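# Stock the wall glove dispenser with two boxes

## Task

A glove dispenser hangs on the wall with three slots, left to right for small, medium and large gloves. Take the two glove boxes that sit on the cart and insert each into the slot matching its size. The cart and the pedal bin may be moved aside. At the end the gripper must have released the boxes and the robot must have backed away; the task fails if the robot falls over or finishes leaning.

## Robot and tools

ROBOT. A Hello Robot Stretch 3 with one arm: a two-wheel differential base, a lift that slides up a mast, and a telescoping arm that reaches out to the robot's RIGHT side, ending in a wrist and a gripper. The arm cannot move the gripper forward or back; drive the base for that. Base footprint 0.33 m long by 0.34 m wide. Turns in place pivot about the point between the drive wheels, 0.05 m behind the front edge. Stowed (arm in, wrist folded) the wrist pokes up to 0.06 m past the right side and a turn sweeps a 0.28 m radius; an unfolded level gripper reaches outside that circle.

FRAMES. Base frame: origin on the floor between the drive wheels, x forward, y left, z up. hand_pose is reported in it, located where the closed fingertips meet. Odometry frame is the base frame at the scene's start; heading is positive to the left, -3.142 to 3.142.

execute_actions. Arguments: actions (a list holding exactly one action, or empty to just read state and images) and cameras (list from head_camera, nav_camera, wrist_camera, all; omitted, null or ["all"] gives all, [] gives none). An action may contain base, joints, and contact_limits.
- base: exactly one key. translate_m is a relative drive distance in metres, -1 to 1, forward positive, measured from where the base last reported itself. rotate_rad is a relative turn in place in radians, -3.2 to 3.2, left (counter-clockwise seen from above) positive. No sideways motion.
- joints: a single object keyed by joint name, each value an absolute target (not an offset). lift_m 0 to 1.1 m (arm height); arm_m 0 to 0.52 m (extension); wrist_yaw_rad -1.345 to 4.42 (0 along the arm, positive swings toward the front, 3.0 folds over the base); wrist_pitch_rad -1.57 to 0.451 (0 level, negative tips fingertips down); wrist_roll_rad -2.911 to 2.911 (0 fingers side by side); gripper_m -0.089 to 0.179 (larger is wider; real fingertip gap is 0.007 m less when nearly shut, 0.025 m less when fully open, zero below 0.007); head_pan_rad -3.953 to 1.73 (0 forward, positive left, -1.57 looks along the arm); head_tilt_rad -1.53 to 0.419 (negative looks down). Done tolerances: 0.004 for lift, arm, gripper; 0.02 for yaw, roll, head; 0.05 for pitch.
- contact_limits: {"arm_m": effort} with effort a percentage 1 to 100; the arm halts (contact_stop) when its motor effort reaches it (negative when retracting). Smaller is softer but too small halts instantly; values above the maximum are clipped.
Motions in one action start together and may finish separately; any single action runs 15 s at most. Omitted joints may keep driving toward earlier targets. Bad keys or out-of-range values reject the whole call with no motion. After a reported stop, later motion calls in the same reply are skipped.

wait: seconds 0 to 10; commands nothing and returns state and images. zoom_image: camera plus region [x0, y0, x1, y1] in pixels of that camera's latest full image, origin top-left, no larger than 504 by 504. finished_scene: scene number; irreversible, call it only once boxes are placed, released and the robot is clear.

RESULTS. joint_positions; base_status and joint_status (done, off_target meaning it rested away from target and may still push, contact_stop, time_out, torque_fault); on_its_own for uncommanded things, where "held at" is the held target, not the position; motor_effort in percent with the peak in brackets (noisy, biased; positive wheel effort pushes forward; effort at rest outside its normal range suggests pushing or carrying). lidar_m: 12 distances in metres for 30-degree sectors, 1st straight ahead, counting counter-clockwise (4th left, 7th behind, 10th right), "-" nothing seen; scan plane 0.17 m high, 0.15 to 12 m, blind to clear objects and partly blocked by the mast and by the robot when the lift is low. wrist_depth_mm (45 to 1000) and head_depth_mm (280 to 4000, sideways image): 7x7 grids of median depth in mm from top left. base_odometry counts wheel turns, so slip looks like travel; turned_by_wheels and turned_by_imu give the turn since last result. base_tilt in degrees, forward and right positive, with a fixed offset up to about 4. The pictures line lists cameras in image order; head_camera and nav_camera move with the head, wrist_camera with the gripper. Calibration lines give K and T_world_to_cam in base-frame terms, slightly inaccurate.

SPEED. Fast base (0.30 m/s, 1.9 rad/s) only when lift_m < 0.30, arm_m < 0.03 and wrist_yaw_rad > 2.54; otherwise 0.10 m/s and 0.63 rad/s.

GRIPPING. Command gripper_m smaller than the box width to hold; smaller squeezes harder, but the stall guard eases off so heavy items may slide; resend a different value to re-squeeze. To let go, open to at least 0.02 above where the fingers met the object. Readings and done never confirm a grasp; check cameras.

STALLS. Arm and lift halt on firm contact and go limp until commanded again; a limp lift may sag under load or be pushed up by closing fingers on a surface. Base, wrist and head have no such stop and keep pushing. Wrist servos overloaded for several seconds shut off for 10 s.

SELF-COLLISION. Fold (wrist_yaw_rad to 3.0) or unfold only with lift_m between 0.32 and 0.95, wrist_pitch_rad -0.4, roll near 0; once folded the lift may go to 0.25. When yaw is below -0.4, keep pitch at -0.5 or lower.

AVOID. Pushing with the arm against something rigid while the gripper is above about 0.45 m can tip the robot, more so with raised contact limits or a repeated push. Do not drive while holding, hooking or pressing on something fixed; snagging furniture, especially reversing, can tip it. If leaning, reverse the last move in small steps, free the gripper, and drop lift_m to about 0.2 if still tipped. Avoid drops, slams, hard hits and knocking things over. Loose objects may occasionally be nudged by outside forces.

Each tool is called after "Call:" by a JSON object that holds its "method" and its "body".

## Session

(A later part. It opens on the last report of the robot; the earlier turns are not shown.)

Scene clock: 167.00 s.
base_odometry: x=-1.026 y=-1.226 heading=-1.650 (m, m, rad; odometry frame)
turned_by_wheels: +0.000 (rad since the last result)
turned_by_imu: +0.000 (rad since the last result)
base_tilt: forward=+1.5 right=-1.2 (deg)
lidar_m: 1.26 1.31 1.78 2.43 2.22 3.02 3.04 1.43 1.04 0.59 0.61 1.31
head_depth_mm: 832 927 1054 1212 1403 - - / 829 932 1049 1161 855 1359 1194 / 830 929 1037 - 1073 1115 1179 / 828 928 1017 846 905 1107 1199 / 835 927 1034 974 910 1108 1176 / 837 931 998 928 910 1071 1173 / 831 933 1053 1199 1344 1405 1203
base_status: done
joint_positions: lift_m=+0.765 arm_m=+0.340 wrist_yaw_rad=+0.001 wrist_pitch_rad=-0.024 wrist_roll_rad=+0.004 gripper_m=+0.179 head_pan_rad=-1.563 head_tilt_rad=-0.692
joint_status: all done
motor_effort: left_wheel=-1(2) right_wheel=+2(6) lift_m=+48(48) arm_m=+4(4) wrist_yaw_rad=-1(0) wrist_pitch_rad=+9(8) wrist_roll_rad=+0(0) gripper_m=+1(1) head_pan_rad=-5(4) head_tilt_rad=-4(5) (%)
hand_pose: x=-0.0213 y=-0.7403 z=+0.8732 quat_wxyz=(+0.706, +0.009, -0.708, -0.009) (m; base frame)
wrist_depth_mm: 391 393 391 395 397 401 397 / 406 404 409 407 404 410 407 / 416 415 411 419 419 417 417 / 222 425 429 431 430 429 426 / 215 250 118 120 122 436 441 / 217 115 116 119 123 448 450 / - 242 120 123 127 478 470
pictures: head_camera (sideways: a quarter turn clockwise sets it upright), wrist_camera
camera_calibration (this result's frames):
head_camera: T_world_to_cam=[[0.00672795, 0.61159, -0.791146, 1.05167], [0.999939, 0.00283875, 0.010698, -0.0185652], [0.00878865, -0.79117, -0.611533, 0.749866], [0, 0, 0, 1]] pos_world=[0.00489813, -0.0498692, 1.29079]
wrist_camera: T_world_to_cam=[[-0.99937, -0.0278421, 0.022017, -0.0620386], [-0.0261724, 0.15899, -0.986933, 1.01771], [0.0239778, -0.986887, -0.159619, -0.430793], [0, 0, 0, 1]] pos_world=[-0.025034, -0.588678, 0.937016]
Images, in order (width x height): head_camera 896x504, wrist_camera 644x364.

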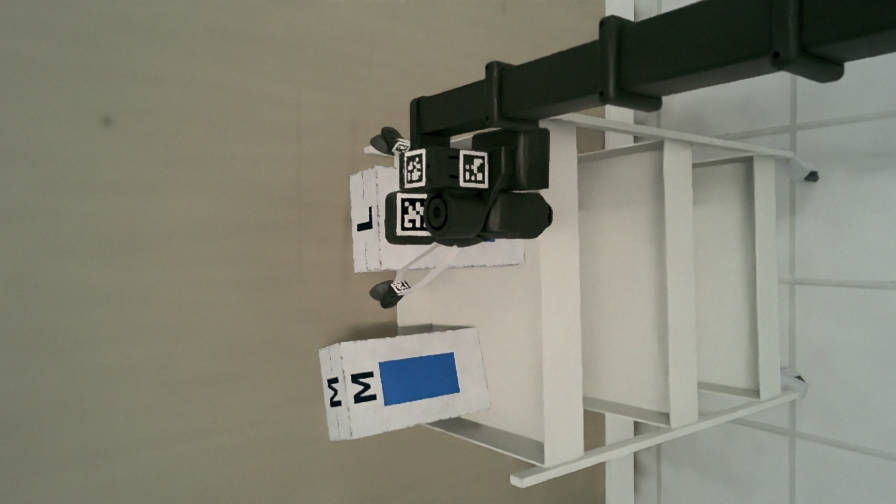

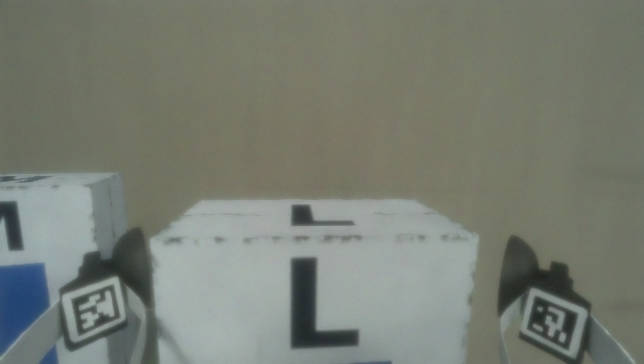

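Call:
{"method": "execute_actions", "body": {"actions": [{"joints": {"arm_m": 0.352}}], "cameras": []}}

Call:
{"method": "execute_actions", "body": {"actions": [{"joints": {"gripper_m": 0.105}}], "cameras": ["head_camera", "wrist_camera"]}}

Scene clock: 181.07 s.
base_odometry: x=-1.026 y=-1.226 heading=-1.650 (m, m, rad; odometry frame)
turned_by_wheels: +0.000 (rad since the last result)
turned_by_imu: +0.000 (rad since the last result)
base_tilt: forward=+1.5 right=-1.2 (deg)
lidar_m: 1.26 1.31 1.78 2.43 2.22 2.99 3.04 1.43 1.04 0.59 0.61 1.31
head_depth_mm: 833 926 1049 1213 1396 - - / 829 921 1049 1170 855 1338 1195 / 831 927 1031 - 1057 1113 1177 / 830 925 1012 853 904 1113 1195 / 833 930 1038 969 907 1102 1164 / 836 930 1000 933 913 1072 1179 / 832 932 1061 1195 1374 1413 1201
base_status: not commanded
joint_positions: lift_m=+0.765 arm_m=+0.352 wrist_yaw_rad=+0.001 wrist_pitch_rad=-0.024 wrist_roll_rad=+0.004 gripper_m=+0.179 head_pan_rad=-1.563 head_tilt_rad=-0.692
joint_status: all done
motor_effort: left_wheel=-1(0) right_wheel=+1(2) lift_m=+47(47) arm_m=+4(5) wrist_yaw_rad=-2(1) wrist_pitch_rad=+9(9) wrist_roll_rad=+0(0) gripper_m=+0(0) head_pan_rad=-4(4) head_tilt_rad=-4(4) (%)
hand_pose: x=-0.0213 y=-0.7523 z=+0.8732 quat_wxyz=(+0.706, +0.009, -0.708, -0.008) (m; base frame)
wrist_depth_mm: 382 386 385 382 385 388 385 / 394 391 395 397 392 395 393 / 402 406 403 399 405 410 410 / 224 413 417 415 416 420 413 / 203 245 118 119 122 423 427 / 208 102 105 107 111 114 442 / - 106 108 111 114 452 454
pictures: none
No camera images: the call's "cameras" was empty. Leave "cameras" out to get every camera's image.

Scene clock: 182.30 s.
base_odometry: x=-1.026 y=-1.226 heading=-1.650 (m, m, rad; odometry frame)
turned_by_wheels: +0.000 (rad since the last result)
turned_by_imu: +0.000 (rad since the last result)
base_tilt: forward=+1.5 right=-1.2 (deg)
lidar_m: 1.26 1.30 1.79 2.43 2.22 3.01 3.04 1.43 1.04 0.59 0.61 1.31
head_depth_mm: 833 925 1053 1208 1402 - - / 831 928 1063 1161 852 1342 1179 / 828 923 1023 - 1040 1110 1177 / 830 931 1011 898 907 1112 1204 / 831 930 1035 969 913 1105 1169 / 832 932 1000 928 913 1080 1174 / 835 932 1056 1198 1376 1406 1199
base_status: not commanded
joint_positions: lift_m=+0.765 arm_m=+0.352 wrist_yaw_rad=+0.003 wrist_pitch_rad=-0.020 wrist_roll_rad=+0.004 gripper_m=+0.106 head_pan_rad=-1.563 head_tilt_rad=-0.692
joint_status: all done
motor_effort: left_wheel=-1(1) right_wheel=-1(1) lift_m=+47(47) arm_m=+4(4) wrist_yaw_rad=-2(5) wrist_pitch_rad=+8(8) wrist_roll_rad=+0(0) gripper_m=-14(100) head_pan_rad=-4(5) head_tilt_rad=-5(4) (%)
hand_pose: x=-0.0208 y=-0.7524 z=+0.8741 quat_wxyz=(+0.706, +0.008, -0.708, -0.007) (m; base frame)
wrist_depth_mm: 386 384 386 388 388 386 381 / 394 394 398 391 393 399 393 / 401 404 402 406 408 407 405 / 231 411 414 416 414 418 410 / 205 423 116 118 122 424 426 / 209 229 108 114 121 435 441 / 212 275 111 117 124 453 448
pictures: head_camera (sideways: a quarter turn clockwise sets it upright), wrist_camera
camera_calibration (this result's frames):
head_camera: T_world_to_cam=[[0.00672802, 0.61159, -0.791146, 1.05167], [0.999939, 0.00283863, 0.010698, -0.0185652], [0.00878856, -0.79117, -0.611533, 0.749866], [0, 0, 0, 1]] pos_world=[0.00489813, -0.0498692, 1.29079]
wrist_camera: T_world_to_cam=[[-0.999311, -0.0298245, 0.0221091, -0.0634385], [-0.0264914, 0.155618, -0.987462, 1.01841], [0.02601, -0.987367, -0.156301, -0.445801], [0, 0, 0, 1]] pos_world=[-0.0248203, -0.600544, 0.937365]
Images, in order (width x height): head_camera 896x504, wrist_camera 644x364.

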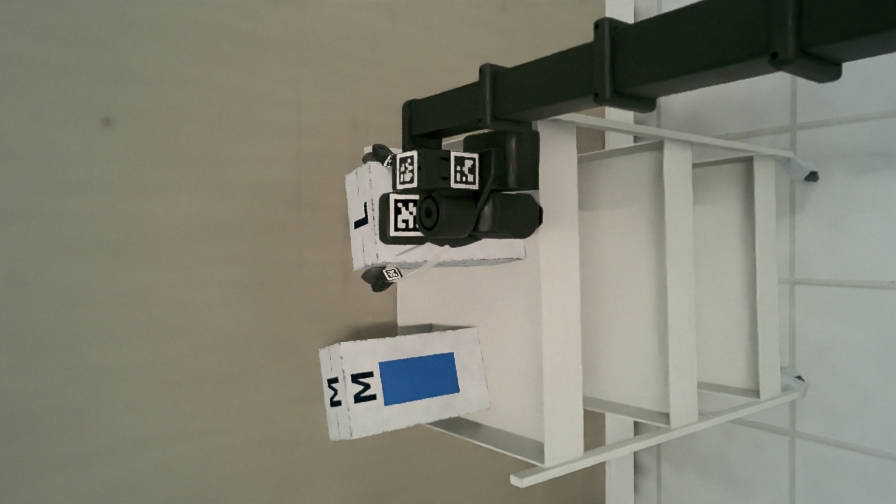

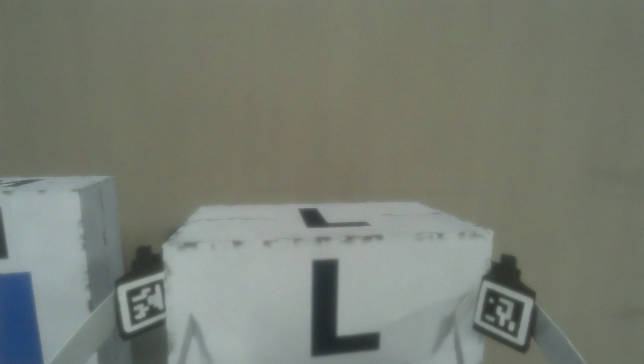

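Call:
{"method": "execute_actions", "body": {"actions": [{"joints": {"gripper_m": 0.179}}], "cameras": []}}

Call:
{"method": "execute_actions", "body": {"actions": [{"joints": {"lift_m": 0.82}}], "cameras": []}}

Call:
{"method": "execute_actions", "body": {"actions": [{"base": {"translate_m": -0.05}, "joints": {"wrist_yaw_rad": 0.19, "arm_m": 0.35}}], "cameras": ["head_camera", "wrist_camera"]}}

Scene clock: 225.13 s.
base_odometry: x=-1.026 y=-1.226 heading=-1.650 (m, m, rad; odometry frame)
turned_by_wheels: +0.000 (rad since the last result)
turned_by_imu: +0.000 (rad since the last result)
base_tilt: forward=+1.5 right=-1.2 (deg)
lidar_m: 1.26 1.31 1.79 2.43 2.22 3.02 3.04 1.43 1.04 0.59 0.61 1.31
head_depth_mm: 833 928 1049 1216 1409 - - / 829 927 1051 1158 852 1351 1188 / 832 931 1029 - 1040 1112 1182 / 832 933 1016 879 903 1102 1196 / 834 929 1039 972 906 1100 1166 / 833 932 998 932 912 1077 1175 / 830 933 1060 1203 1369 1410 1200
base_status: not commanded
joint_positions: lift_m=+0.765 arm_m=+0.352 wrist_yaw_rad=+0.002 wrist_pitch_rad=-0.020 wrist_roll_rad=+0.004 gripper_m=+0.179 head_pan_rad=-1.563 head_tilt_rad=-0.692
joint_status: all done
motor_effort: left_wheel=-1(1) right_wheel=+0(0) lift_m=+47(47) arm_m=+4(4) wrist_yaw_rad=-2(2) wrist_pitch_rad=+8(7) wrist_roll_rad=+0(0) gripper_m=+1(100) head_pan_rad=-4(4) head_tilt_rad=-4(4) (%)
hand_pose: x=-0.0209 y=-0.7524 z=+0.8741 quat_wxyz=(+0.706, +0.008, -0.708, -0.007) (m; base frame)
wrist_depth_mm: 383 383 383 385 382 386 386 / 393 392 395 394 395 397 393 / 402 406 402 406 409 406 406 / 231 416 415 414 419 419 414 / 204 421 120 121 124 419 427 / 206 98 101 107 113 118 443 / - 248 104 110 116 123 446
pictures: none
No camera images: the call's "cameras" was empty. Leave "cameras" out to get every camera's image.

Scene clock: 226.47 s.
base_odometry: x=-1.026 y=-1.226 heading=-1.650 (m, m, rad; odometry frame)
turned_by_wheels: +0.000 (rad since the last result)
turned_by_imu: +0.000 (rad since the last result)
base_tilt: forward=+1.5 right=-1.2 (deg)
lidar_m: 1.26 1.31 1.78 2.44 2.22 3.01 3.04 1.43 1.04 0.59 0.61 1.31
head_depth_mm: 831 930 1053 1183 - - 1172 / 830 927 1031 - 1148 1368 1188 / 830 929 1025 - 904 1112 1180 / 831 932 1034 877 898 1109 1196 / 831 933 1030 968 906 1102 1174 / 830 932 998 935 908 1081 1174 / 836 929 1056 1195 1369 1417 1203
base_status: not commanded
joint_positions: lift_m=+0.820 arm_m=+0.352 wrist_yaw_rad=+0.002 wrist_pitch_rad=-0.020 wrist_roll_rad=+0.004 gripper_m=+0.179 head_pan_rad=-1.563 head_tilt_rad=-0.692
joint_status: all done
motor_effort: left_wheel=+0(0) right_wheel=+0(1) lift_m=+48(54) arm_m=+3(5) wrist_yaw_rad=-1(2) wrist_pitch_rad=+7(8) wrist_roll_rad=+0(0) gripper_m=+0(1) head_pan_rad=-5(4) head_tilt_rad=-4(4) (%)
hand_pose: x=-0.0210 y=-0.7524 z=+0.9291 quat_wxyz=(+0.706, +0.008, -0.708, -0.007) (m; base frame)
wrist_depth_mm: 378 383 385 382 382 387 385 / 395 391 394 395 397 397 394 / 404 407 400 408 406 404 406 / 415 412 416 418 415 410 419 / 420 425 432 431 424 428 426 / 208 441 440 437 438 436 442 / - 451 143 144 145 452 452
pictures: none
No camera images: the call's "cameras" was empty. Leave "cameras" out to get every camera's image.

Scene clock: 228.37 s.
base_odometry: x=-1.022 y=-1.176 heading=-1.650 (m, m, rad; odometry frame)
turned_by_wheels: +0.000 (rad since the last result)
turned_by_imu: +0.000 (rad since the last result)
base_tilt: forward=+1.5 right=-1.2 (deg)
lidar_m: 1.31 1.36 1.86 2.23 2.21 3.01 2.99 1.43 1.04 0.59 0.61 1.36
head_depth_mm: 832 929 1051 1195 - - 1167 / 831 925 1035 - 1462 1397 1188 / 831 927 1030 - 860 1222 1194 / 832 929 1019 841 900 1114 1196 / 833 933 1034 1004 905 1107 1180 / 832 927 999 936 905 1106 1165 / 836 931 1022 990 880 1345 1191
base_status: done
joint_positions: lift_m=+0.820 arm_m=+0.350 wrist_yaw_rad=+0.188 wrist_pitch_rad=-0.020 wrist_roll_rad=+0.004 gripper_m=+0.179 head_pan_rad=-1.563 head_tilt_rad=-0.692
joint_status: all done
motor_effort: left_wheel=-1(4) right_wheel=+2(3) lift_m=+48(48) arm_m=-2(3) wrist_yaw_rad=+1(2) wrist_pitch_rad=+7(8) wrist_roll_rad=+0(0) gripper_m=+1(1) head_pan_rad=-4(4) head_tilt_rad=-5(4) (%)
hand_pose: x=+0.0264 y=-0.7464 z=+0.9291 quat_wxyz=(+0.703, +0.074, -0.704, +0.059) (m; base frame)
wrist_depth_mm: 465 447 418 392 374 357 341 / 477 449 433 401 382 364 348 / 495 468 437 411 392 377 352 / 510 485 452 426 405 382 364 / 276 483 466 432 416 394 373 / 247 309 480 440 416 410 380 / - 259 143 143 145 414 386
pictures: head_camera (sideways: a quarter turn clockwise sets it upright), wrist_camera
camera_calibration (this result's frames):
head_camera: T_world_to_cam=[[0.00672795, 0.61159, -0.791146, 1.05167], [0.999939, 0.00283875, 0.010698, -0.0185652], [0.00878865, -0.79117, -0.611533, 0.749866], [0, 0, 0, 1]] pos_world=[0.00489813, -0.0498692, 1.29079]
wrist_camera: T_world_to_cam=[[-0.976644, -0.213722, 0.0221083, -0.155188], [-0.0547529, 0.148057, -0.987462, 1.06813], [0.207769, -0.96561, -0.156301, -0.42106], [0, 0, 0, 1]] pos_world=[-0.00559694, -0.59789, 0.992356]
Images, in order (width x height): head_camera 896x504, wrist_camera 644x364.

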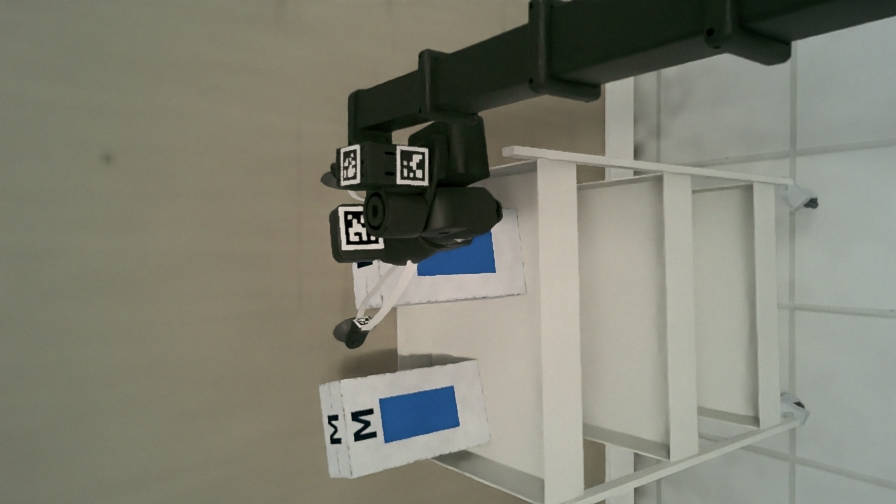

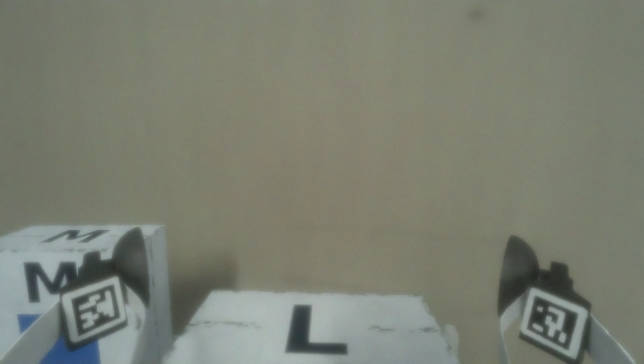

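Call:
{"method": "execute_actions", "body": {"actions": [{"joints": {"lift_m": 0.765, "arm_m": 0.342}}], "cameras": ["wrist_camera"]}}

Scene clock: 243.10 s.
base_odometry: x=-1.022 y=-1.176 heading=-1.650 (m, m, rad; odometry frame)
turned_by_wheels: +0.000 (rad since the last result)
turned_by_imu: +0.000 (rad since the last result)
base_tilt: forward=+1.5 right=-1.2 (deg)
lidar_m: 1.31 1.36 1.86 2.23 2.20 3.01 2.99 1.43 1.04 0.59 0.61 1.36
head_depth_mm: 829 927 1046 1218 1395 - - / 832 928 1051 1164 1471 1384 1195 / 832 926 1053 - 880 1227 1197 / 833 926 1016 826 898 1112 1192 / 832 927 1034 1010 905 1106 1168 / 830 932 1003 939 909 1113 1171 / 831 930 1021 994 879 1338 1204
base_status: not commanded
joint_positions: lift_m=+0.765 arm_m=+0.342 wrist_yaw_rad=+0.188 wrist_pitch_rad=-0.020 wrist_roll_rad=+0.004 gripper_m=+0.179 head_pan_rad=-1.563 head_tilt_rad=-0.692
joint_status: all done
motor_effort: left_wheel=-1(1) right_wheel=+1(1) lift_m=+28(44) arm_m=-3(3) wrist_yaw_rad=+2(1) wrist_pitch_rad=+8(7) wrist_roll_rad=+0(0) gripper_m=+0(1) head_pan_rad=-4(4) head_tilt_rad=-5(4) (%)
hand_pose: x=+0.0264 y=-0.7384 z=+0.8747 quat_wxyz=(+0.703, +0.074, -0.704, +0.059) (m; base frame)
wrist_depth_mm: 473 446 423 399 379 363 348 / 487 461 433 413 387 374 355 / 497 474 447 420 403 381 359 / 243 295 460 425 411 390 372 / 246 250 122 124 126 396 380 / 252 124 123 122 121 411 385 / - 267 126 126 125 420 390
pictures: wrist_camera
camera_calibration (this result's frames):
wrist_camera: T_world_to_cam=[[-0.976626, -0.213804, 0.0221088, -0.152315], [-0.0547658, 0.148052, -0.987462, 1.01323], [0.20785, -0.965592, -0.156301, -0.421825], [0, 0, 0, 1]] pos_world=[-0.00558832, -0.589888, 0.937962]
Images, in order (width x height): wrist_camera 644x364.

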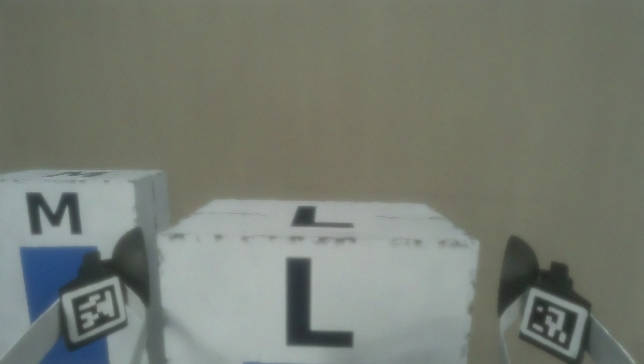

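Call:
{"method": "execute_actions", "body": {"actions": [{"joints": {"gripper_m": 0.105, "arm_m": 0.346}}], "cameras": ["head_camera", "wrist_camera"]}}

Scene clock: 251.50 s.
base_odometry: x=-1.022 y=-1.176 heading=-1.650 (m, m, rad; odometry frame)
turned_by_wheels: +0.000 (rad since the last result)
turned_by_imu: +0.000 (rad since the last result)
base_tilt: forward=+1.5 right=-1.2 (deg)
lidar_m: 1.31 1.36 1.86 2.23 2.21 3.00 2.98 1.43 1.04 0.59 0.61 1.36
head_depth_mm: 830 926 1049 1221 1399 - - / 832 932 1055 1166 1480 1383 1181 / 829 925 1037 - 862 1222 1197 / 835 931 1016 834 904 1110 1191 / 833 934 1046 1011 906 1107 1179 / 834 928 1000 939 902 1105 1175 / 835 937 1020 996 879 1336 1205
base_status: not commanded
joint_positions: lift_m=+0.765 arm_m=+0.346 wrist_yaw_rad=+0.193 wrist_pitch_rad=-0.020 wrist_roll_rad=+0.004 gripper_m=+0.106 head_pan_rad=-1.563 head_tilt_rad=-0.692
joint_status: all done
motor_effort: left_wheel=-1(1) right_wheel=+0(1) lift_m=+28(28) arm_m=+5(3) wrist_yaw_rad=-2(2) wrist_pitch_rad=+7(7) wrist_roll_rad=+0(0) gripper_m=-14(100) head_pan_rad=-4(5) head_tilt_rad=-5(4) (%)
hand_pose: x=+0.0275 y=-0.7417 z=+0.8747 quat_wxyz=(+0.703, +0.076, -0.704, +0.060) (m; base frame)
wrist_depth_mm: 469 445 422 401 378 362 344 / 484 461 429 411 391 369 351 / 505 467 447 420 399 382 359 / 241 298 459 431 406 386 366 / 243 249 122 122 124 392 375 / 250 252 124 123 122 394 385 / 257 265 127 126 125 415 393
pictures: head_camera (sideways: a quarter turn clockwise sets it upright), wrist_camera
camera_calibration (this result's frames):
head_camera: T_world_to_cam=[[0.00672802, 0.61159, -0.791146, 1.05167], [0.999939, 0.00283863, 0.010698, -0.0185652], [0.00878856, -0.79117, -0.611533, 0.749866], [0, 0, 0, 1]] pos_world=[0.00489813, -0.0498692, 1.29079]
wrist_camera: T_world_to_cam=[[-0.975709, -0.217951, 0.0221046, -0.15508], [-0.0553902, 0.147819, -0.987462, 1.01362], [0.211951, -0.9647, -0.156301, -0.424702], [0, 0, 0, 1]] pos_world=[-0.00515234, -0.593343, 0.937962]
Images, in order (width x height): head_camera 896x504, wrist_camera 644x364.

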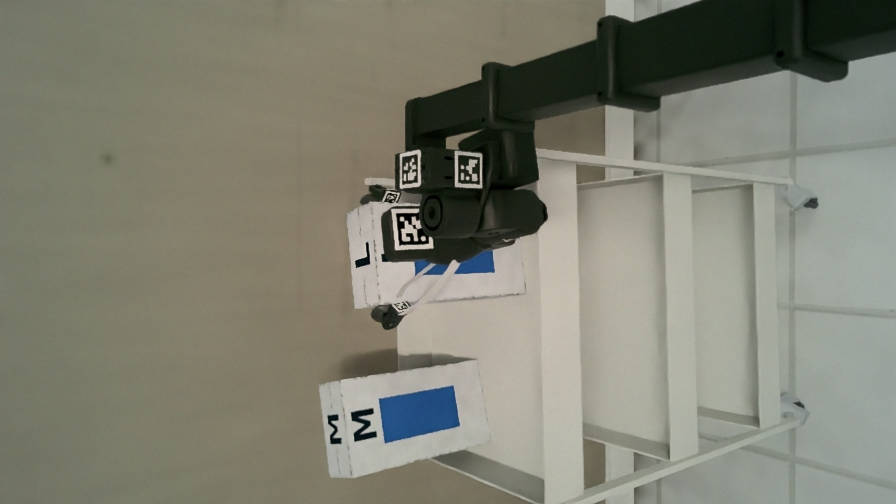

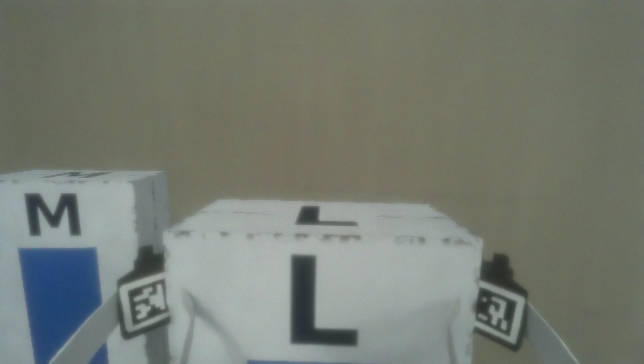

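Call:
{"method": "execute_actions", "body": {"actions": [{"joints": {"gripper_m": 0.07}}], "cameras": []}}

Call:
{"method": "execute_actions", "body": {"actions": [{"joints": {"lift_m": 0.80}}], "cameras": ["head_camera", "wrist_camera"]}}

Scene clock: 259.63 s.
base_odometry: x=-1.022 y=-1.176 heading=-1.650 (m, m, rad; odometry frame)
turned_by_wheels: +0.000 (rad since the last result)
turned_by_imu: +0.000 (rad since the last result)
base_tilt: forward=+1.5 right=-1.3 (deg)
lidar_m: 1.31 1.36 1.85 2.23 2.21 3.02 2.99 1.43 1.04 0.59 0.61 1.36
head_depth_mm: 829 924 1047 1214 1402 - - / 831 928 1048 1160 1480 1385 1191 / 831 931 1037 - 861 1226 1192 / 831 932 1007 837 902 1108 1196 / 829 932 1047 1007 907 1106 1177 / 838 923 1000 938 911 1102 1171 / 837 935 1019 993 879 1332 1201
base_status: not commanded
joint_positions: lift_m=+0.765 arm_m=+0.346 wrist_yaw_rad=+0.193 wrist_pitch_rad=-0.020 wrist_roll_rad=+0.004 gripper_m=+0.071 head_pan_rad=-1.563 head_tilt_rad=-0.692
joint_status: all done
motor_effort: left_wheel=-1(1) right_wheel=+1(0) lift_m=+28(28) arm_m=+4(4) wrist_yaw_rad=-2(2) wrist_pitch_rad=+7(7) wrist_roll_rad=+0(0) gripper_m=-26(100) head_pan_rad=-4(4) head_tilt_rad=-4(4) (%)
hand_pose: x=+0.0275 y=-0.7417 z=+0.8747 quat_wxyz=(+0.703, +0.076, -0.704, +0.060) (m; base frame)
wrist_depth_mm: 475 452 421 399 378 358 344 / 490 462 430 409 390 370 351 / 503 472 446 422 400 376 363 / 241 298 453 428 406 385 368 / 243 252 122 122 124 396 376 / 252 251 123 123 122 396 385 / 258 265 127 126 125 411 392
pictures: none
No camera images: the call's "cameras" was empty. Leave "cameras" out to get every camera's image.

Scene clock: 260.77 s.
base_odometry: x=-1.022 y=-1.176 heading=-1.650 (m, m, rad; odometry frame)
turned_by_wheels: +0.000 (rad since the last result)
turned_by_imu: +0.000 (rad since the last result)
base_tilt: forward=+1.5 right=-1.2 (deg)
lidar_m: 1.31 1.36 1.86 2.24 2.21 3.02 2.98 1.43 1.04 0.59 0.61 1.36
head_depth_mm: 831 927 1049 1202 - - 1149 / 826 926 1050 - 1442 1406 1196 / 832 930 1036 - 856 1220 1193 / 828 930 1020 826 902 1112 1196 / 832 928 1034 1007 908 1111 1180 / 832 930 999 939 910 1115 1178 / 834 932 1019 994 885 1342 1205
base_status: not commanded
joint_positions: lift_m=+0.800 arm_m=+0.346 wrist_yaw_rad=+0.191 wrist_pitch_rad=-0.067 wrist_roll_rad=+0.004 gripper_m=+0.077 head_pan_rad=-1.563 head_tilt_rad=-0.692
joint_status: all done
on_its_own: gripper_m is held at +0.077, not at your +0.070, by its stall guard, which is still easing
motor_effort: left_wheel=-1(1) right_wheel=+1(0) lift_m=+53(57) arm_m=+3(4) wrist_yaw_rad=-1(3) wrist_pitch_rad=+25(25) wrist_roll_rad=+0(0) gripper_m=-1(27) head_pan_rad=-4(4) head_tilt_rad=-4(4) (%)
hand_pose: x=+0.0269 y=-0.7402 z=+0.8970 quat_wxyz=(+0.705, +0.091, -0.702, +0.043) (m; base frame)
wrist_depth_mm: 464 435 410 395 372 352 340 / 487 451 429 398 383 364 348 / 500 465 447 415 394 377 357 / 514 479 458 434 409 385 372 / 247 252 123 123 126 403 380 / 256 256 124 123 123 410 393 / 263 273 126 125 124 424 403
pictures: head_camera (sideways: a quarter turn clockwise sets it upright), wrist_camera
camera_calibration (this result's frames):
head_camera: T_world_to_cam=[[0.00672809, 0.61159, -0.791146, 1.05167], [0.999939, 0.00283851, 0.010698, -0.0185652], [0.00878847, -0.79117, -0.611533, 0.749866], [0, 0, 0, 1]] pos_world=[0.00489812, -0.0498692, 1.29079]
wrist_camera: T_world_to_cam=[[-0.975795, -0.217693, 0.0208145, -0.154508], [-0.0639472, 0.193023, -0.979108, 1.06159], [0.209127, -0.95674, -0.202272, -0.372399], [0, 0, 0, 1]] pos_world=[-0.00500307, -0.594837, 0.967305]
Images, in order (width x height): head_camera 896x504, wrist_camera 644x364.

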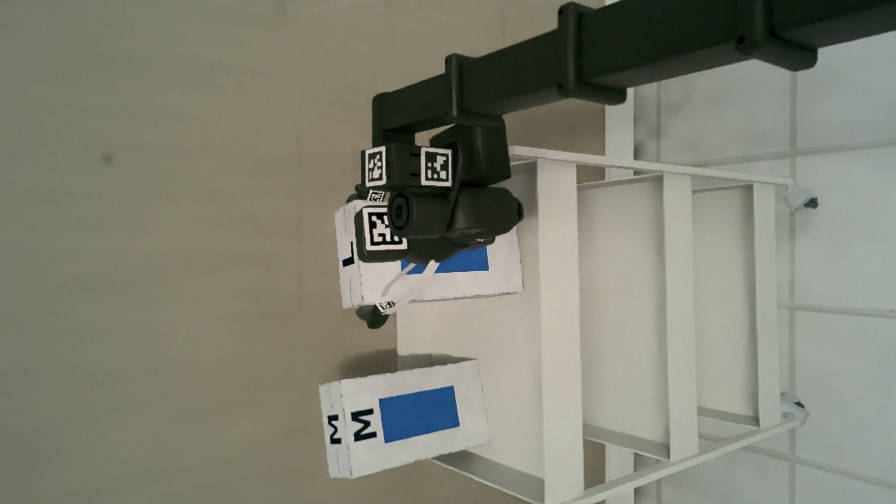

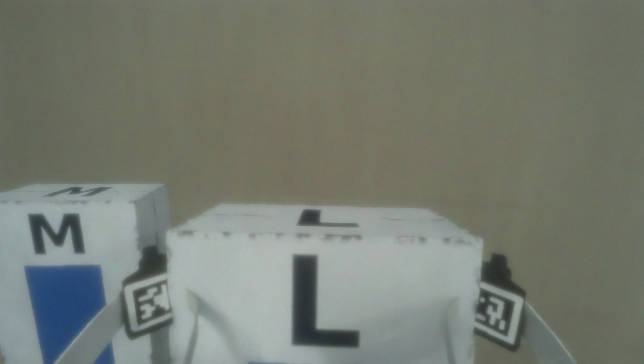

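The stall guard is easing; I'll set a safer grip value right away.

Call:
{"method": "execute_actions", "body": {"actions": [{"joints": {"gripper_m": 0.09, "wrist_pitch_rad": 0.05}}], "cameras": ["head_camera", "wrist_camera"]}}

Scene clock: 265.53 s.
base_odometry: x=-1.022 y=-1.176 heading=-1.650 (m, m, rad; odometry frame)
turned_by_wheels: +0.000 (rad since the last result)
turned_by_imu: +0.000 (rad since the last result)
base_tilt: forward=+1.4 right=-1.2 (deg)
lidar_m: 1.31 1.36 1.85 2.24 2.21 3.01 2.99 1.43 1.04 0.59 0.61 1.36
head_depth_mm: 833 923 1052 1201 - - 1136 / 831 931 1044 - 1435 1391 1190 / 830 928 1028 - 859 1232 1196 / 829 931 1016 829 906 1113 1188 / 833 927 1035 1013 907 1103 1176 / 833 931 998 940 911 1111 1177 / 834 934 1021 999 883 1338 1202
base_status: not commanded
joint_positions: lift_m=+0.800 arm_m=+0.346 wrist_yaw_rad=+0.191 wrist_pitch_rad=-0.026 wrist_roll_rad=+0.004 gripper_m=+0.091 head_pan_rad=-1.563 head_tilt_rad=-0.692
joint_status: wrist_pitch_rad off_target (ended at -0.026, target +0.050); the others done
motor_effort: left_wheel=-1(1) right_wheel=+1(0) lift_m=+53(53) arm_m=+4(4) wrist_yaw_rad=-1(1) wrist_pitch_rad=+28(30) wrist_roll_rad=+0(0) gripper_m=-19(43) head_pan_rad=-4(4) head_tilt_rad=-4(4) (%)
hand_pose: x=+0.0272 y=-0.7416 z=+0.9076 quat_wxyz=(+0.704, +0.077, -0.704, +0.058) (m; base frame)
wrist_depth_mm: 473 443 424 396 379 355 340 / 488 458 434 406 386 371 350 / 500 474 445 422 395 376 355 / 512 479 455 433 410 386 371 / 246 254 122 124 127 393 374 / 252 252 124 123 122 399 385 / 259 265 127 125 125 412 396
pictures: head_camera (sideways: a quarter turn clockwise sets it upright), wrist_camera
camera_calibration (this result's frames):
head_camera: T_world_to_cam=[[0.00672795, 0.61159, -0.791146, 1.05167], [0.999939, 0.00283875, 0.010698, -0.0185652], [0.00878865, -0.79117, -0.611533, 0.749866], [0, 0, 0, 1]] pos_world=[0.00489813, -0.0498692, 1.29079]
wrist_camera: T_world_to_cam=[[-0.975958, -0.216851, 0.0219657, -0.155178], [-0.056192, 0.152957, -0.986634, 1.04916], [0.210592, -0.964147, -0.161465, -0.414291], [0, 0, 0, 1]] pos_world=[-0.00524632, -0.593564, 0.97165]
Images, in order (width x height): head_camera 896x504, wrist_camera 644x364.

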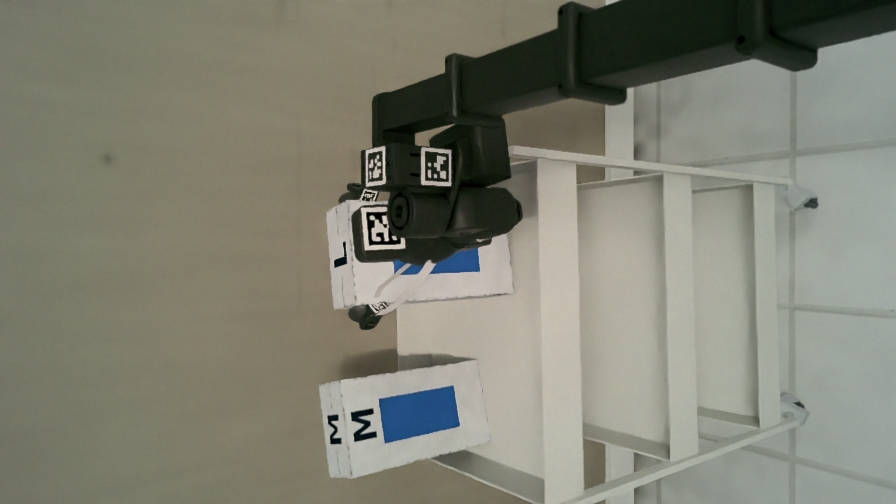

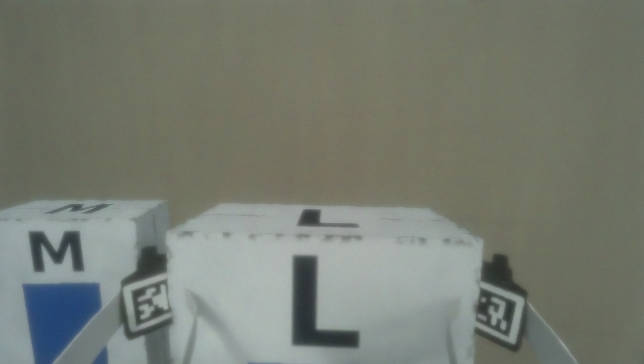

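Call:
{"method": "execute_actions", "body": {"actions": [{"joints": {"lift_m": 0.90}}], "cameras": []}}

Call:
{"method": "execute_actions", "body": {"actions": [{"joints": {"lift_m": 1.05, "arm_m": 0.0, "wrist_yaw_rad": 0.0}}], "cameras": ["wrist_camera"]}}

Call:
{"method": "execute_actions", "body": {"actions": [{"base": {"rotate_rad": 0.80}, "joints": {"head_pan_rad": -0.8, "head_tilt_rad": -0.4}}], "cameras": []}}

Call:
{"method": "execute_actions", "body": {"actions": [{"base": {"translate_m": 0.98}}], "cameras": ["head_camera", "wrist_camera"]}}

Scene clock: 304.17 s.
base_odometry: x=-1.022 y=-1.176 heading=-1.650 (m, m, rad; odometry frame)
turned_by_wheels: +0.000 (rad since the last result)
turned_by_imu: +0.000 (rad since the last result)
base_tilt: forward=+1.5 right=-1.2 (deg)
lidar_m: 1.31 1.36 1.85 2.23 2.21 3.01 2.99 1.43 1.04 0.59 0.61 1.36
head_depth_mm: 829 927 1020 - 1477 1372 1195 / 829 926 - 1239 1432 1394 1190 / 832 928 - 1001 865 1226 1187 / 834 931 703 815 905 1110 1195 / 828 932 1044 1010 906 1110 1178 / 830 935 1001 943 910 1101 1173 / 834 934 1021 998 876 1347 1202
base_status: not commanded
joint_positions: lift_m=+0.900 arm_m=+0.346 wrist_yaw_rad=+0.191 wrist_pitch_rad=-0.025 wrist_roll_rad=+0.004 gripper_m=+0.091 head_pan_rad=-1.563 head_tilt_rad=-0.692
joint_status: all done
motor_effort: left_wheel=-1(1) right_wheel=+1(1) lift_m=+53(53) arm_m=+3(4) wrist_yaw_rad=-1(1) wrist_pitch_rad=+26(27) wrist_roll_rad=+0(0) gripper_m=-17(18) head_pan_rad=-5(5) head_tilt_rad=-5(5) (%)
hand_pose: x=+0.0272 y=-0.7417 z=+1.0078 quat_wxyz=(+0.703, +0.077, -0.704, +0.058) (m; base frame)
wrist_depth_mm: 472 446 421 401 379 361 342 / 483 461 430 408 388 370 355 / 505 469 441 422 395 378 356 / 516 485 458 429 407 383 368 / 537 506 123 123 126 392 374 / 548 416 124 123 123 395 383 / 264 265 126 125 125 414 395
pictures: none
No camera images: the call's "cameras" was empty. Leave "cameras" out to get every camera's image.

Scene clock: 307.90 s.
base_odometry: x=-1.022 y=-1.176 heading=-1.650 (m, m, rad; odometry frame)
turned_by_wheels: +0.000 (rad since the last result)
turned_by_imu: +0.000 (rad since the last result)
base_tilt: forward=+1.5 right=-1.2 (deg)
lidar_m: 1.31 1.36 1.84 2.23 2.21 3.01 2.99 1.43 1.04 0.59 0.61 1.36
head_depth_mm: 828 912 - - - 1332 1195 / 830 - - - - - 1191 / 828 - - - - - 1196 / 831 888 347 395 447 1118 1188 / 831 921 1053 1010 911 1106 1171 / 833 927 1000 937 907 1105 1188 / 833 931 1015 997 881 1336 1203
base_status: not commanded
joint_positions: lift_m=+1.050 arm_m=+0.002 wrist_yaw_rad=+0.000 wrist_pitch_rad=-0.024 wrist_roll_rad=+0.004 gripper_m=+0.091 head_pan_rad=-1.563 head_tilt_rad=-0.692
joint_status: all done
joint sent to its limit — the command would take arm_m past its lower limit, so that joint was sent only as far as its limit.
motor_effort: left_wheel=-1(1) right_wheel=+2(2) lift_m=+53(55) arm_m=-3(2) wrist_yaw_rad=-1(2) wrist_pitch_rad=+27(27) wrist_roll_rad=+0(0) gripper_m=-19(18) head_pan_rad=-4(4) head_tilt_rad=-5(5) (%)
hand_pose: x=-0.0214 y=-0.4022 z=+1.1580 quat_wxyz=(+0.706, +0.009, -0.708, -0.009) (m; base frame)
wrist_depth_mm: 713 703 707 709 709 709 712 / 723 723 711 723 727 734 726 / 742 755 754 736 764 752 759 / 764 759 776 754 768 768 791 / 788 776 123 123 126 773 778 / 813 810 124 123 122 793 811 / 825 584 126 125 125 818 852
pictures: wrist_camera
camera_calibration (this result's frames):
wrist_camera: T_world_to_cam=[[-0.999378, -0.0275613, 0.0220111, -0.0588477], [-0.026127, 0.15921, -0.986899, 1.24506], [0.0236958, -0.98686, -0.159831, -0.0513938], [0, 0, 0, 1]] pos_world=[-0.0250637, -0.250566, 1.22183]
Images, in order (width x height): wrist_camera 644x364.

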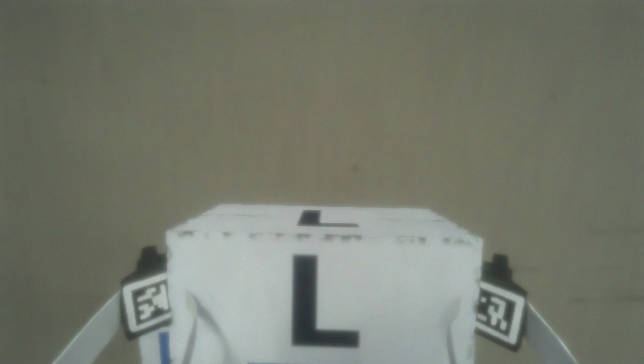

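Scene clock: 310.17 s.
base_odometry: x=-1.022 y=-1.176 heading=-0.850 (m, m, rad; odometry frame)
turned_by_wheels: +0.800 (rad since the last result)
turned_by_imu: +0.791 (rad since the last result)
base_tilt: forward=+1.5 right=-1.2 (deg)
lidar_m: 1.53 2.71 2.21 2.49 2.99 1.97 1.15 0.60 0.59 1.17 1.31 1.31
head_depth_mm: 1105 1181 1265 1367 1482 1597 1417 / 1101 1187 1268 1366 1486 1610 1425 / 1106 1181 1263 1362 1482 1613 1431 / 1105 1173 1271 1370 1486 1604 1439 / 1105 1176 1267 1363 1481 1609 1432 / 1105 1180 1273 1366 1481 1614 1432 / 1107 1178 1260 1378 1491 1613 1423
base_status: done
joint_positions: lift_m=+1.050 arm_m=+0.002 wrist_yaw_rad=+0.000 wrist_pitch_rad=-0.024 wrist_roll_rad=+0.004 gripper_m=+0.091 head_pan_rad=-0.807 head_tilt_rad=-0.409
joint_status: all done
motor_effort: left_wheel=-1(5) right_wheel=+2(3) lift_m=+53(53) arm_m=-3(3) wrist_yaw_rad=+0(0) wrist_pitch_rad=+27(26) wrist_roll_rad=+0(0) gripper_m=-18(19) head_pan_rad=+3(45) head_tilt_rad=+5(32) (%)
hand_pose: x=-0.0214 y=-0.4022 z=+1.1580 quat_wxyz=(+0.706, +0.009, -0.708, -0.009) (m; base frame)
wrist_depth_mm: 825 980 - - 842 699 584 / 844 973 - - 867 712 593 / 856 - - - 887 719 595 / 875 - - - 901 730 613 / 877 - 123 123 126 718 617 / 897 958 124 123 122 695 628 / 891 - 126 125 124 542 623
pictures: none
No camera images: the call's "cameras" was empty. Leave "cameras" out to get every camera's image.

Scene clock: 321.13 s.
base_odometry: x=-0.375 y=-1.913 heading=-0.850 (m, m, rad; odometry frame)
turned_by_wheels: +0.000 (rad since the last result)
turned_by_imu: +0.002 (rad since the last result)
base_tilt: forward=+1.4 right=-1.3 (deg)
lidar_m: 0.73 1.30 2.05 1.91 2.96 3.28 1.49 1.33 1.23 0.72 0.63 0.63
head_depth_mm: 504 538 577 623 677 738 814 / 503 536 575 621 676 738 812 / 504 538 578 623 677 741 811 / 504 537 577 621 675 730 799 / 504 539 576 624 675 735 805 / 504 538 579 625 674 731 798 / 504 539 578 623 677 728 803
base_status: done
joint_positions: lift_m=+1.050 arm_m=+0.002 wrist_yaw_rad=+0.000 wrist_pitch_rad=-0.024 wrist_roll_rad=+0.004 gripper_m=+0.091 head_pan_rad=-0.807 head_tilt_rad=-0.409
joint_status: not commanded
motor_effort: left_wheel=-1(2) right_wheel=+1(7) lift_m=+53(53) arm_m=-3(2) wrist_yaw_rad=+0(1) wrist_pitch_rad=+27(27) wrist_roll_rad=+0(0) gripper_m=-19(19) head_pan_rad=+4(3) head_tilt_rad=+6(6) (%)
hand_pose: x=-0.0214 y=-0.4022 z=+1.1580 quat_wxyz=(+0.706, +0.009, -0.708, -0.009) (m; base frame)
wrist_depth_mm: 345 395 482 600 823 - - / 350 407 491 614 866 - - / 352 411 506 640 893 - - / 353 418 512 666 944 - - / 361 420 123 123 126 - - / 368 405 124 123 122 - - / 370 436 126 125 125 - -
pictures: head_camera (sideways: a quarter turn clockwise sets it upright), wrist_camera
camera_calibration (this result's frames):
head_camera: T_world_to_cam=[[-0.245093, 0.272465, -0.930426, 1.23486], [0.723345, 0.690389, 0.0116295, -0.0180948], [0.645524, -0.670169, -0.366296, 0.42689], [0, 0, 0, 1]] pos_world=[0.0401747, -0.0378742, 1.30552]
wrist_camera: T_world_to_cam=[[-0.999382, -0.0274083, 0.0220101, -0.0588243], [-0.0261016, 0.159214, -0.986899, 1.24506], [0.0235449, -0.986864, -0.159831, -0.0513992], [0, 0, 0, 1]] pos_world=[-0.0250797, -0.250567, 1.22183]
Images, in order (width x height): head_camera 896x504, wrist_camera 644x364.

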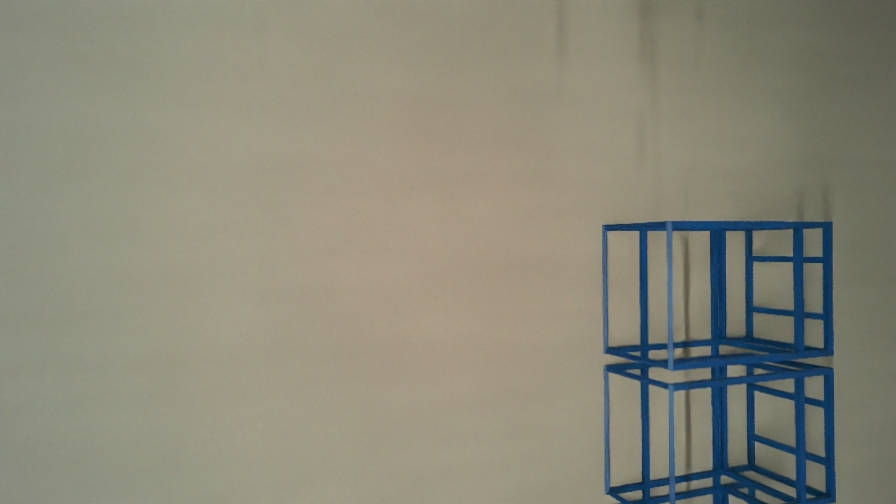

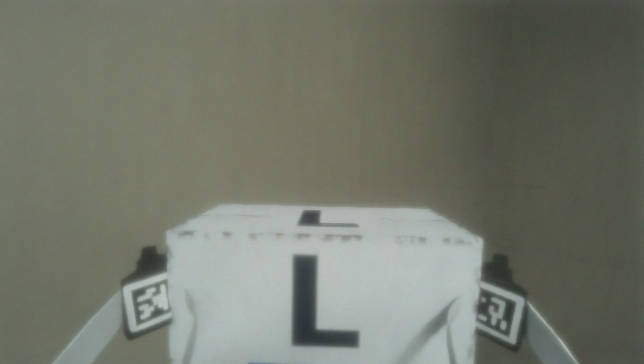

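Call:
{"method": "zoom_image", "body": {"camera": "head_camera", "region": [590, 200, 850, 400]}}

Region (590, 200, 850, 400) of head_camera's 896x504 image, scaled by 1.938, with more detail than that image has; it fills the top 388 rows of this view, and the rest is white.

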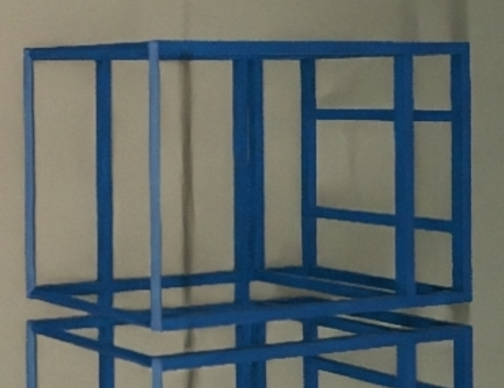

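Call:
{"method": "execute_actions", "body": {"actions": [{"base": {"rotate_rad": 0.775}, "joints": {"head_pan_rad": -1.57, "head_tilt_rad": -0.6}}], "cameras": []}}

Call:
{"method": "execute_actions", "body": {"actions": [{"base": {"translate_m": 0.07}}]}}

Scene clock: 349.87 s.
base_odometry: x=-0.375 y=-1.913 heading=-0.075 (m, m, rad; odometry frame)
turned_by_wheels: +0.775 (rad since the last result)
turned_by_imu: +0.766 (rad since the last result)
base_tilt: forward=+1.5 right=-1.2 (deg)
lidar_m: 2.05 1.91 2.05 3.66 2.40 1.32 1.41 0.89 0.65 0.63 0.65 0.90
head_depth_mm: 497 546 587 - - - 1118 / 498 548 - - - - 1146 / 500 544 - - - - 1134 / 501 550 341 360 415 915 1107 / 500 551 594 691 777 924 1108 / 502 554 615 692 785 924 1112 / 503 555 615 696 773 930 1112
base_status: done
joint_positions: lift_m=+1.050 arm_m=+0.002 wrist_yaw_rad=+0.000 wrist_pitch_rad=-0.024 wrist_roll_rad=+0.004 gripper_m=+0.091 head_pan_rad=-1.563 head_tilt_rad=-0.593
joint_status: all done
motor_effort: left_wheel=-1(5) right_wheel=+2(5) lift_m=+53(53) arm_m=-2(2) wrist_yaw_rad=-1(1) wrist_pitch_rad=+27(27) wrist_roll_rad=+0(0) gripper_m=-18(19) head_pan_rad=-4(47) head_tilt_rad=-4(24) (%)
hand_pose: x=-0.0214 y=-0.4022 z=+1.1580 quat_wxyz=(+0.706, +0.009, -0.708, -0.009) (m; base frame)
wrist_depth_mm: 358 358 364 357 360 354 357 / 368 372 367 368 364 366 368 / 384 377 379 377 379 377 372 / 390 391 388 386 387 387 387 / 403 399 123 123 126 398 397 / 413 409 124 123 123 403 412 / 430 424 126 125 124 426 420
pictures: none
No camera images: the call's "cameras" was empty. Leave "cameras" out to get every camera's image.

Scene clock: 351.73 s.
base_odometry: x=-0.305 y=-1.918 heading=-0.076 (m, m, rad; odometry frame)
turned_by_wheels: +0.000 (rad since the last result)
turned_by_imu: +0.000 (rad since the last result)
base_tilt: forward=+1.5 right=-1.3 (deg)
lidar_m: 1.98 1.85 1.95 3.65 2.51 1.39 1.39 0.89 0.65 0.63 0.65 0.90
head_depth_mm: 498 549 588 - - - 1115 / 498 548 - - - - 1144 / 499 545 - - - - 1130 / 501 550 341 359 415 925 1102 / 501 551 594 689 773 920 1106 / 503 554 615 693 775 924 1107 / 503 553 615 696 781 925 1115
base_status: done
joint_positions: lift_m=+1.050 arm_m=+0.002 wrist_yaw_rad=+0.000 wrist_pitch_rad=-0.024 wrist_roll_rad=+0.004 gripper_m=+0.091 head_pan_rad=-1.563 head_tilt_rad=-0.593
joint_status: not commanded
motor_effort: left_wheel=-2(3) right_wheel=+2(4) lift_m=+53(53) arm_m=-3(3) wrist_yaw_rad=+0(0) wrist_pitch_rad=+27(27) wrist_roll_rad=+0(0) gripper_m=-19(19) head_pan_rad=-5(4) head_tilt_rad=-4(4) (%)
hand_pose: x=-0.0213 y=-0.4022 z=+1.1580 quat_wxyz=(+0.706, +0.009, -0.708, -0.009) (m; base frame)
wrist_depth_mm: 358 360 358 357 357 356 356 / 372 370 369 372 370 371 367 / 380 381 378 377 377 376 375 / 390 388 394 389 389 389 387 / 403 399 123 123 126 396 396 / 413 409 124 123 122 406 408 / 426 427 126 125 124 428 420
pictures: head_camera (sideways: a quarter turn clockwise sets it upright), nav_camera (sideways: a quarter turn counterclockwise sets it upright), wrist_camera
camera_calibration (this result's frames):
head_camera: T_world_to_cam=[[0.00728579, 0.530311, -0.847772, 1.1255], [0.99993, 0.00404924, 0.0111264, -0.0191242], [0.00933327, -0.847794, -0.530244, 0.644106], [0, 0, 0, 1]] pos_world=[0.00491115, -0.0507161, 1.29591]
nav_camera: T_world_to_cam=[[0.0490974, -0.594283, 0.802756, -1.00268], [-0.998638, -0.0149959, 0.0499761, -0.00579614], [-0.0176619, -0.804116, -0.59421, 0.734803], [0, 0, 0, 1]] pos_world=[0.0564188, -0.00509668, 1.24183]
wrist_camera: T_world_to_cam=[[-0.999374, -0.0276942, 0.0220087, -0.0588644], [-0.0261458, 0.159206, -0.986899, 1.24506], [0.0238274, -0.986857, -0.159831, -0.0513926], [0, 0, 0, 1]] pos_world=[-0.02505, -0.250568, 1.22183]
Images, in order (width x height): head_camera 896x504, nav_camera 672x504, wrist_camera 644x364.

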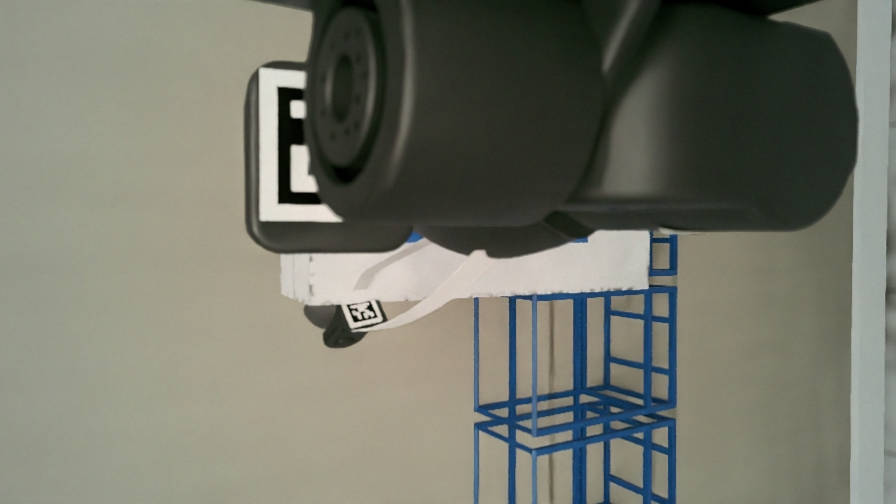

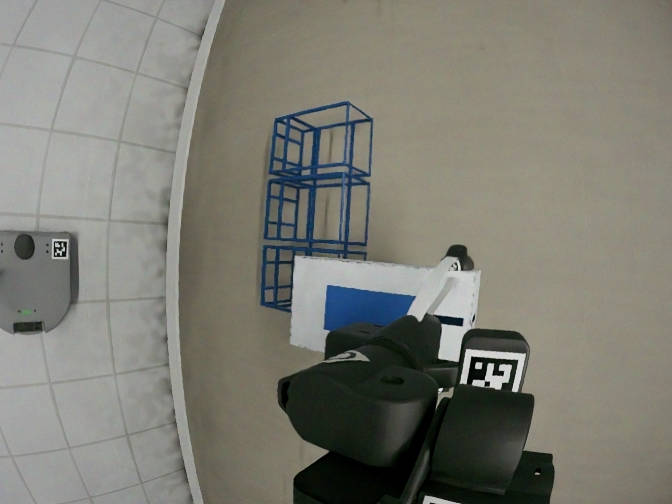

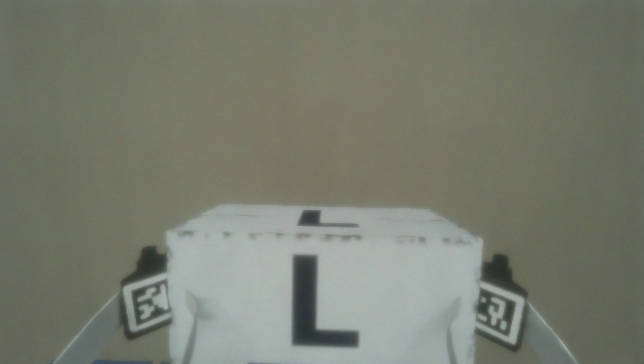

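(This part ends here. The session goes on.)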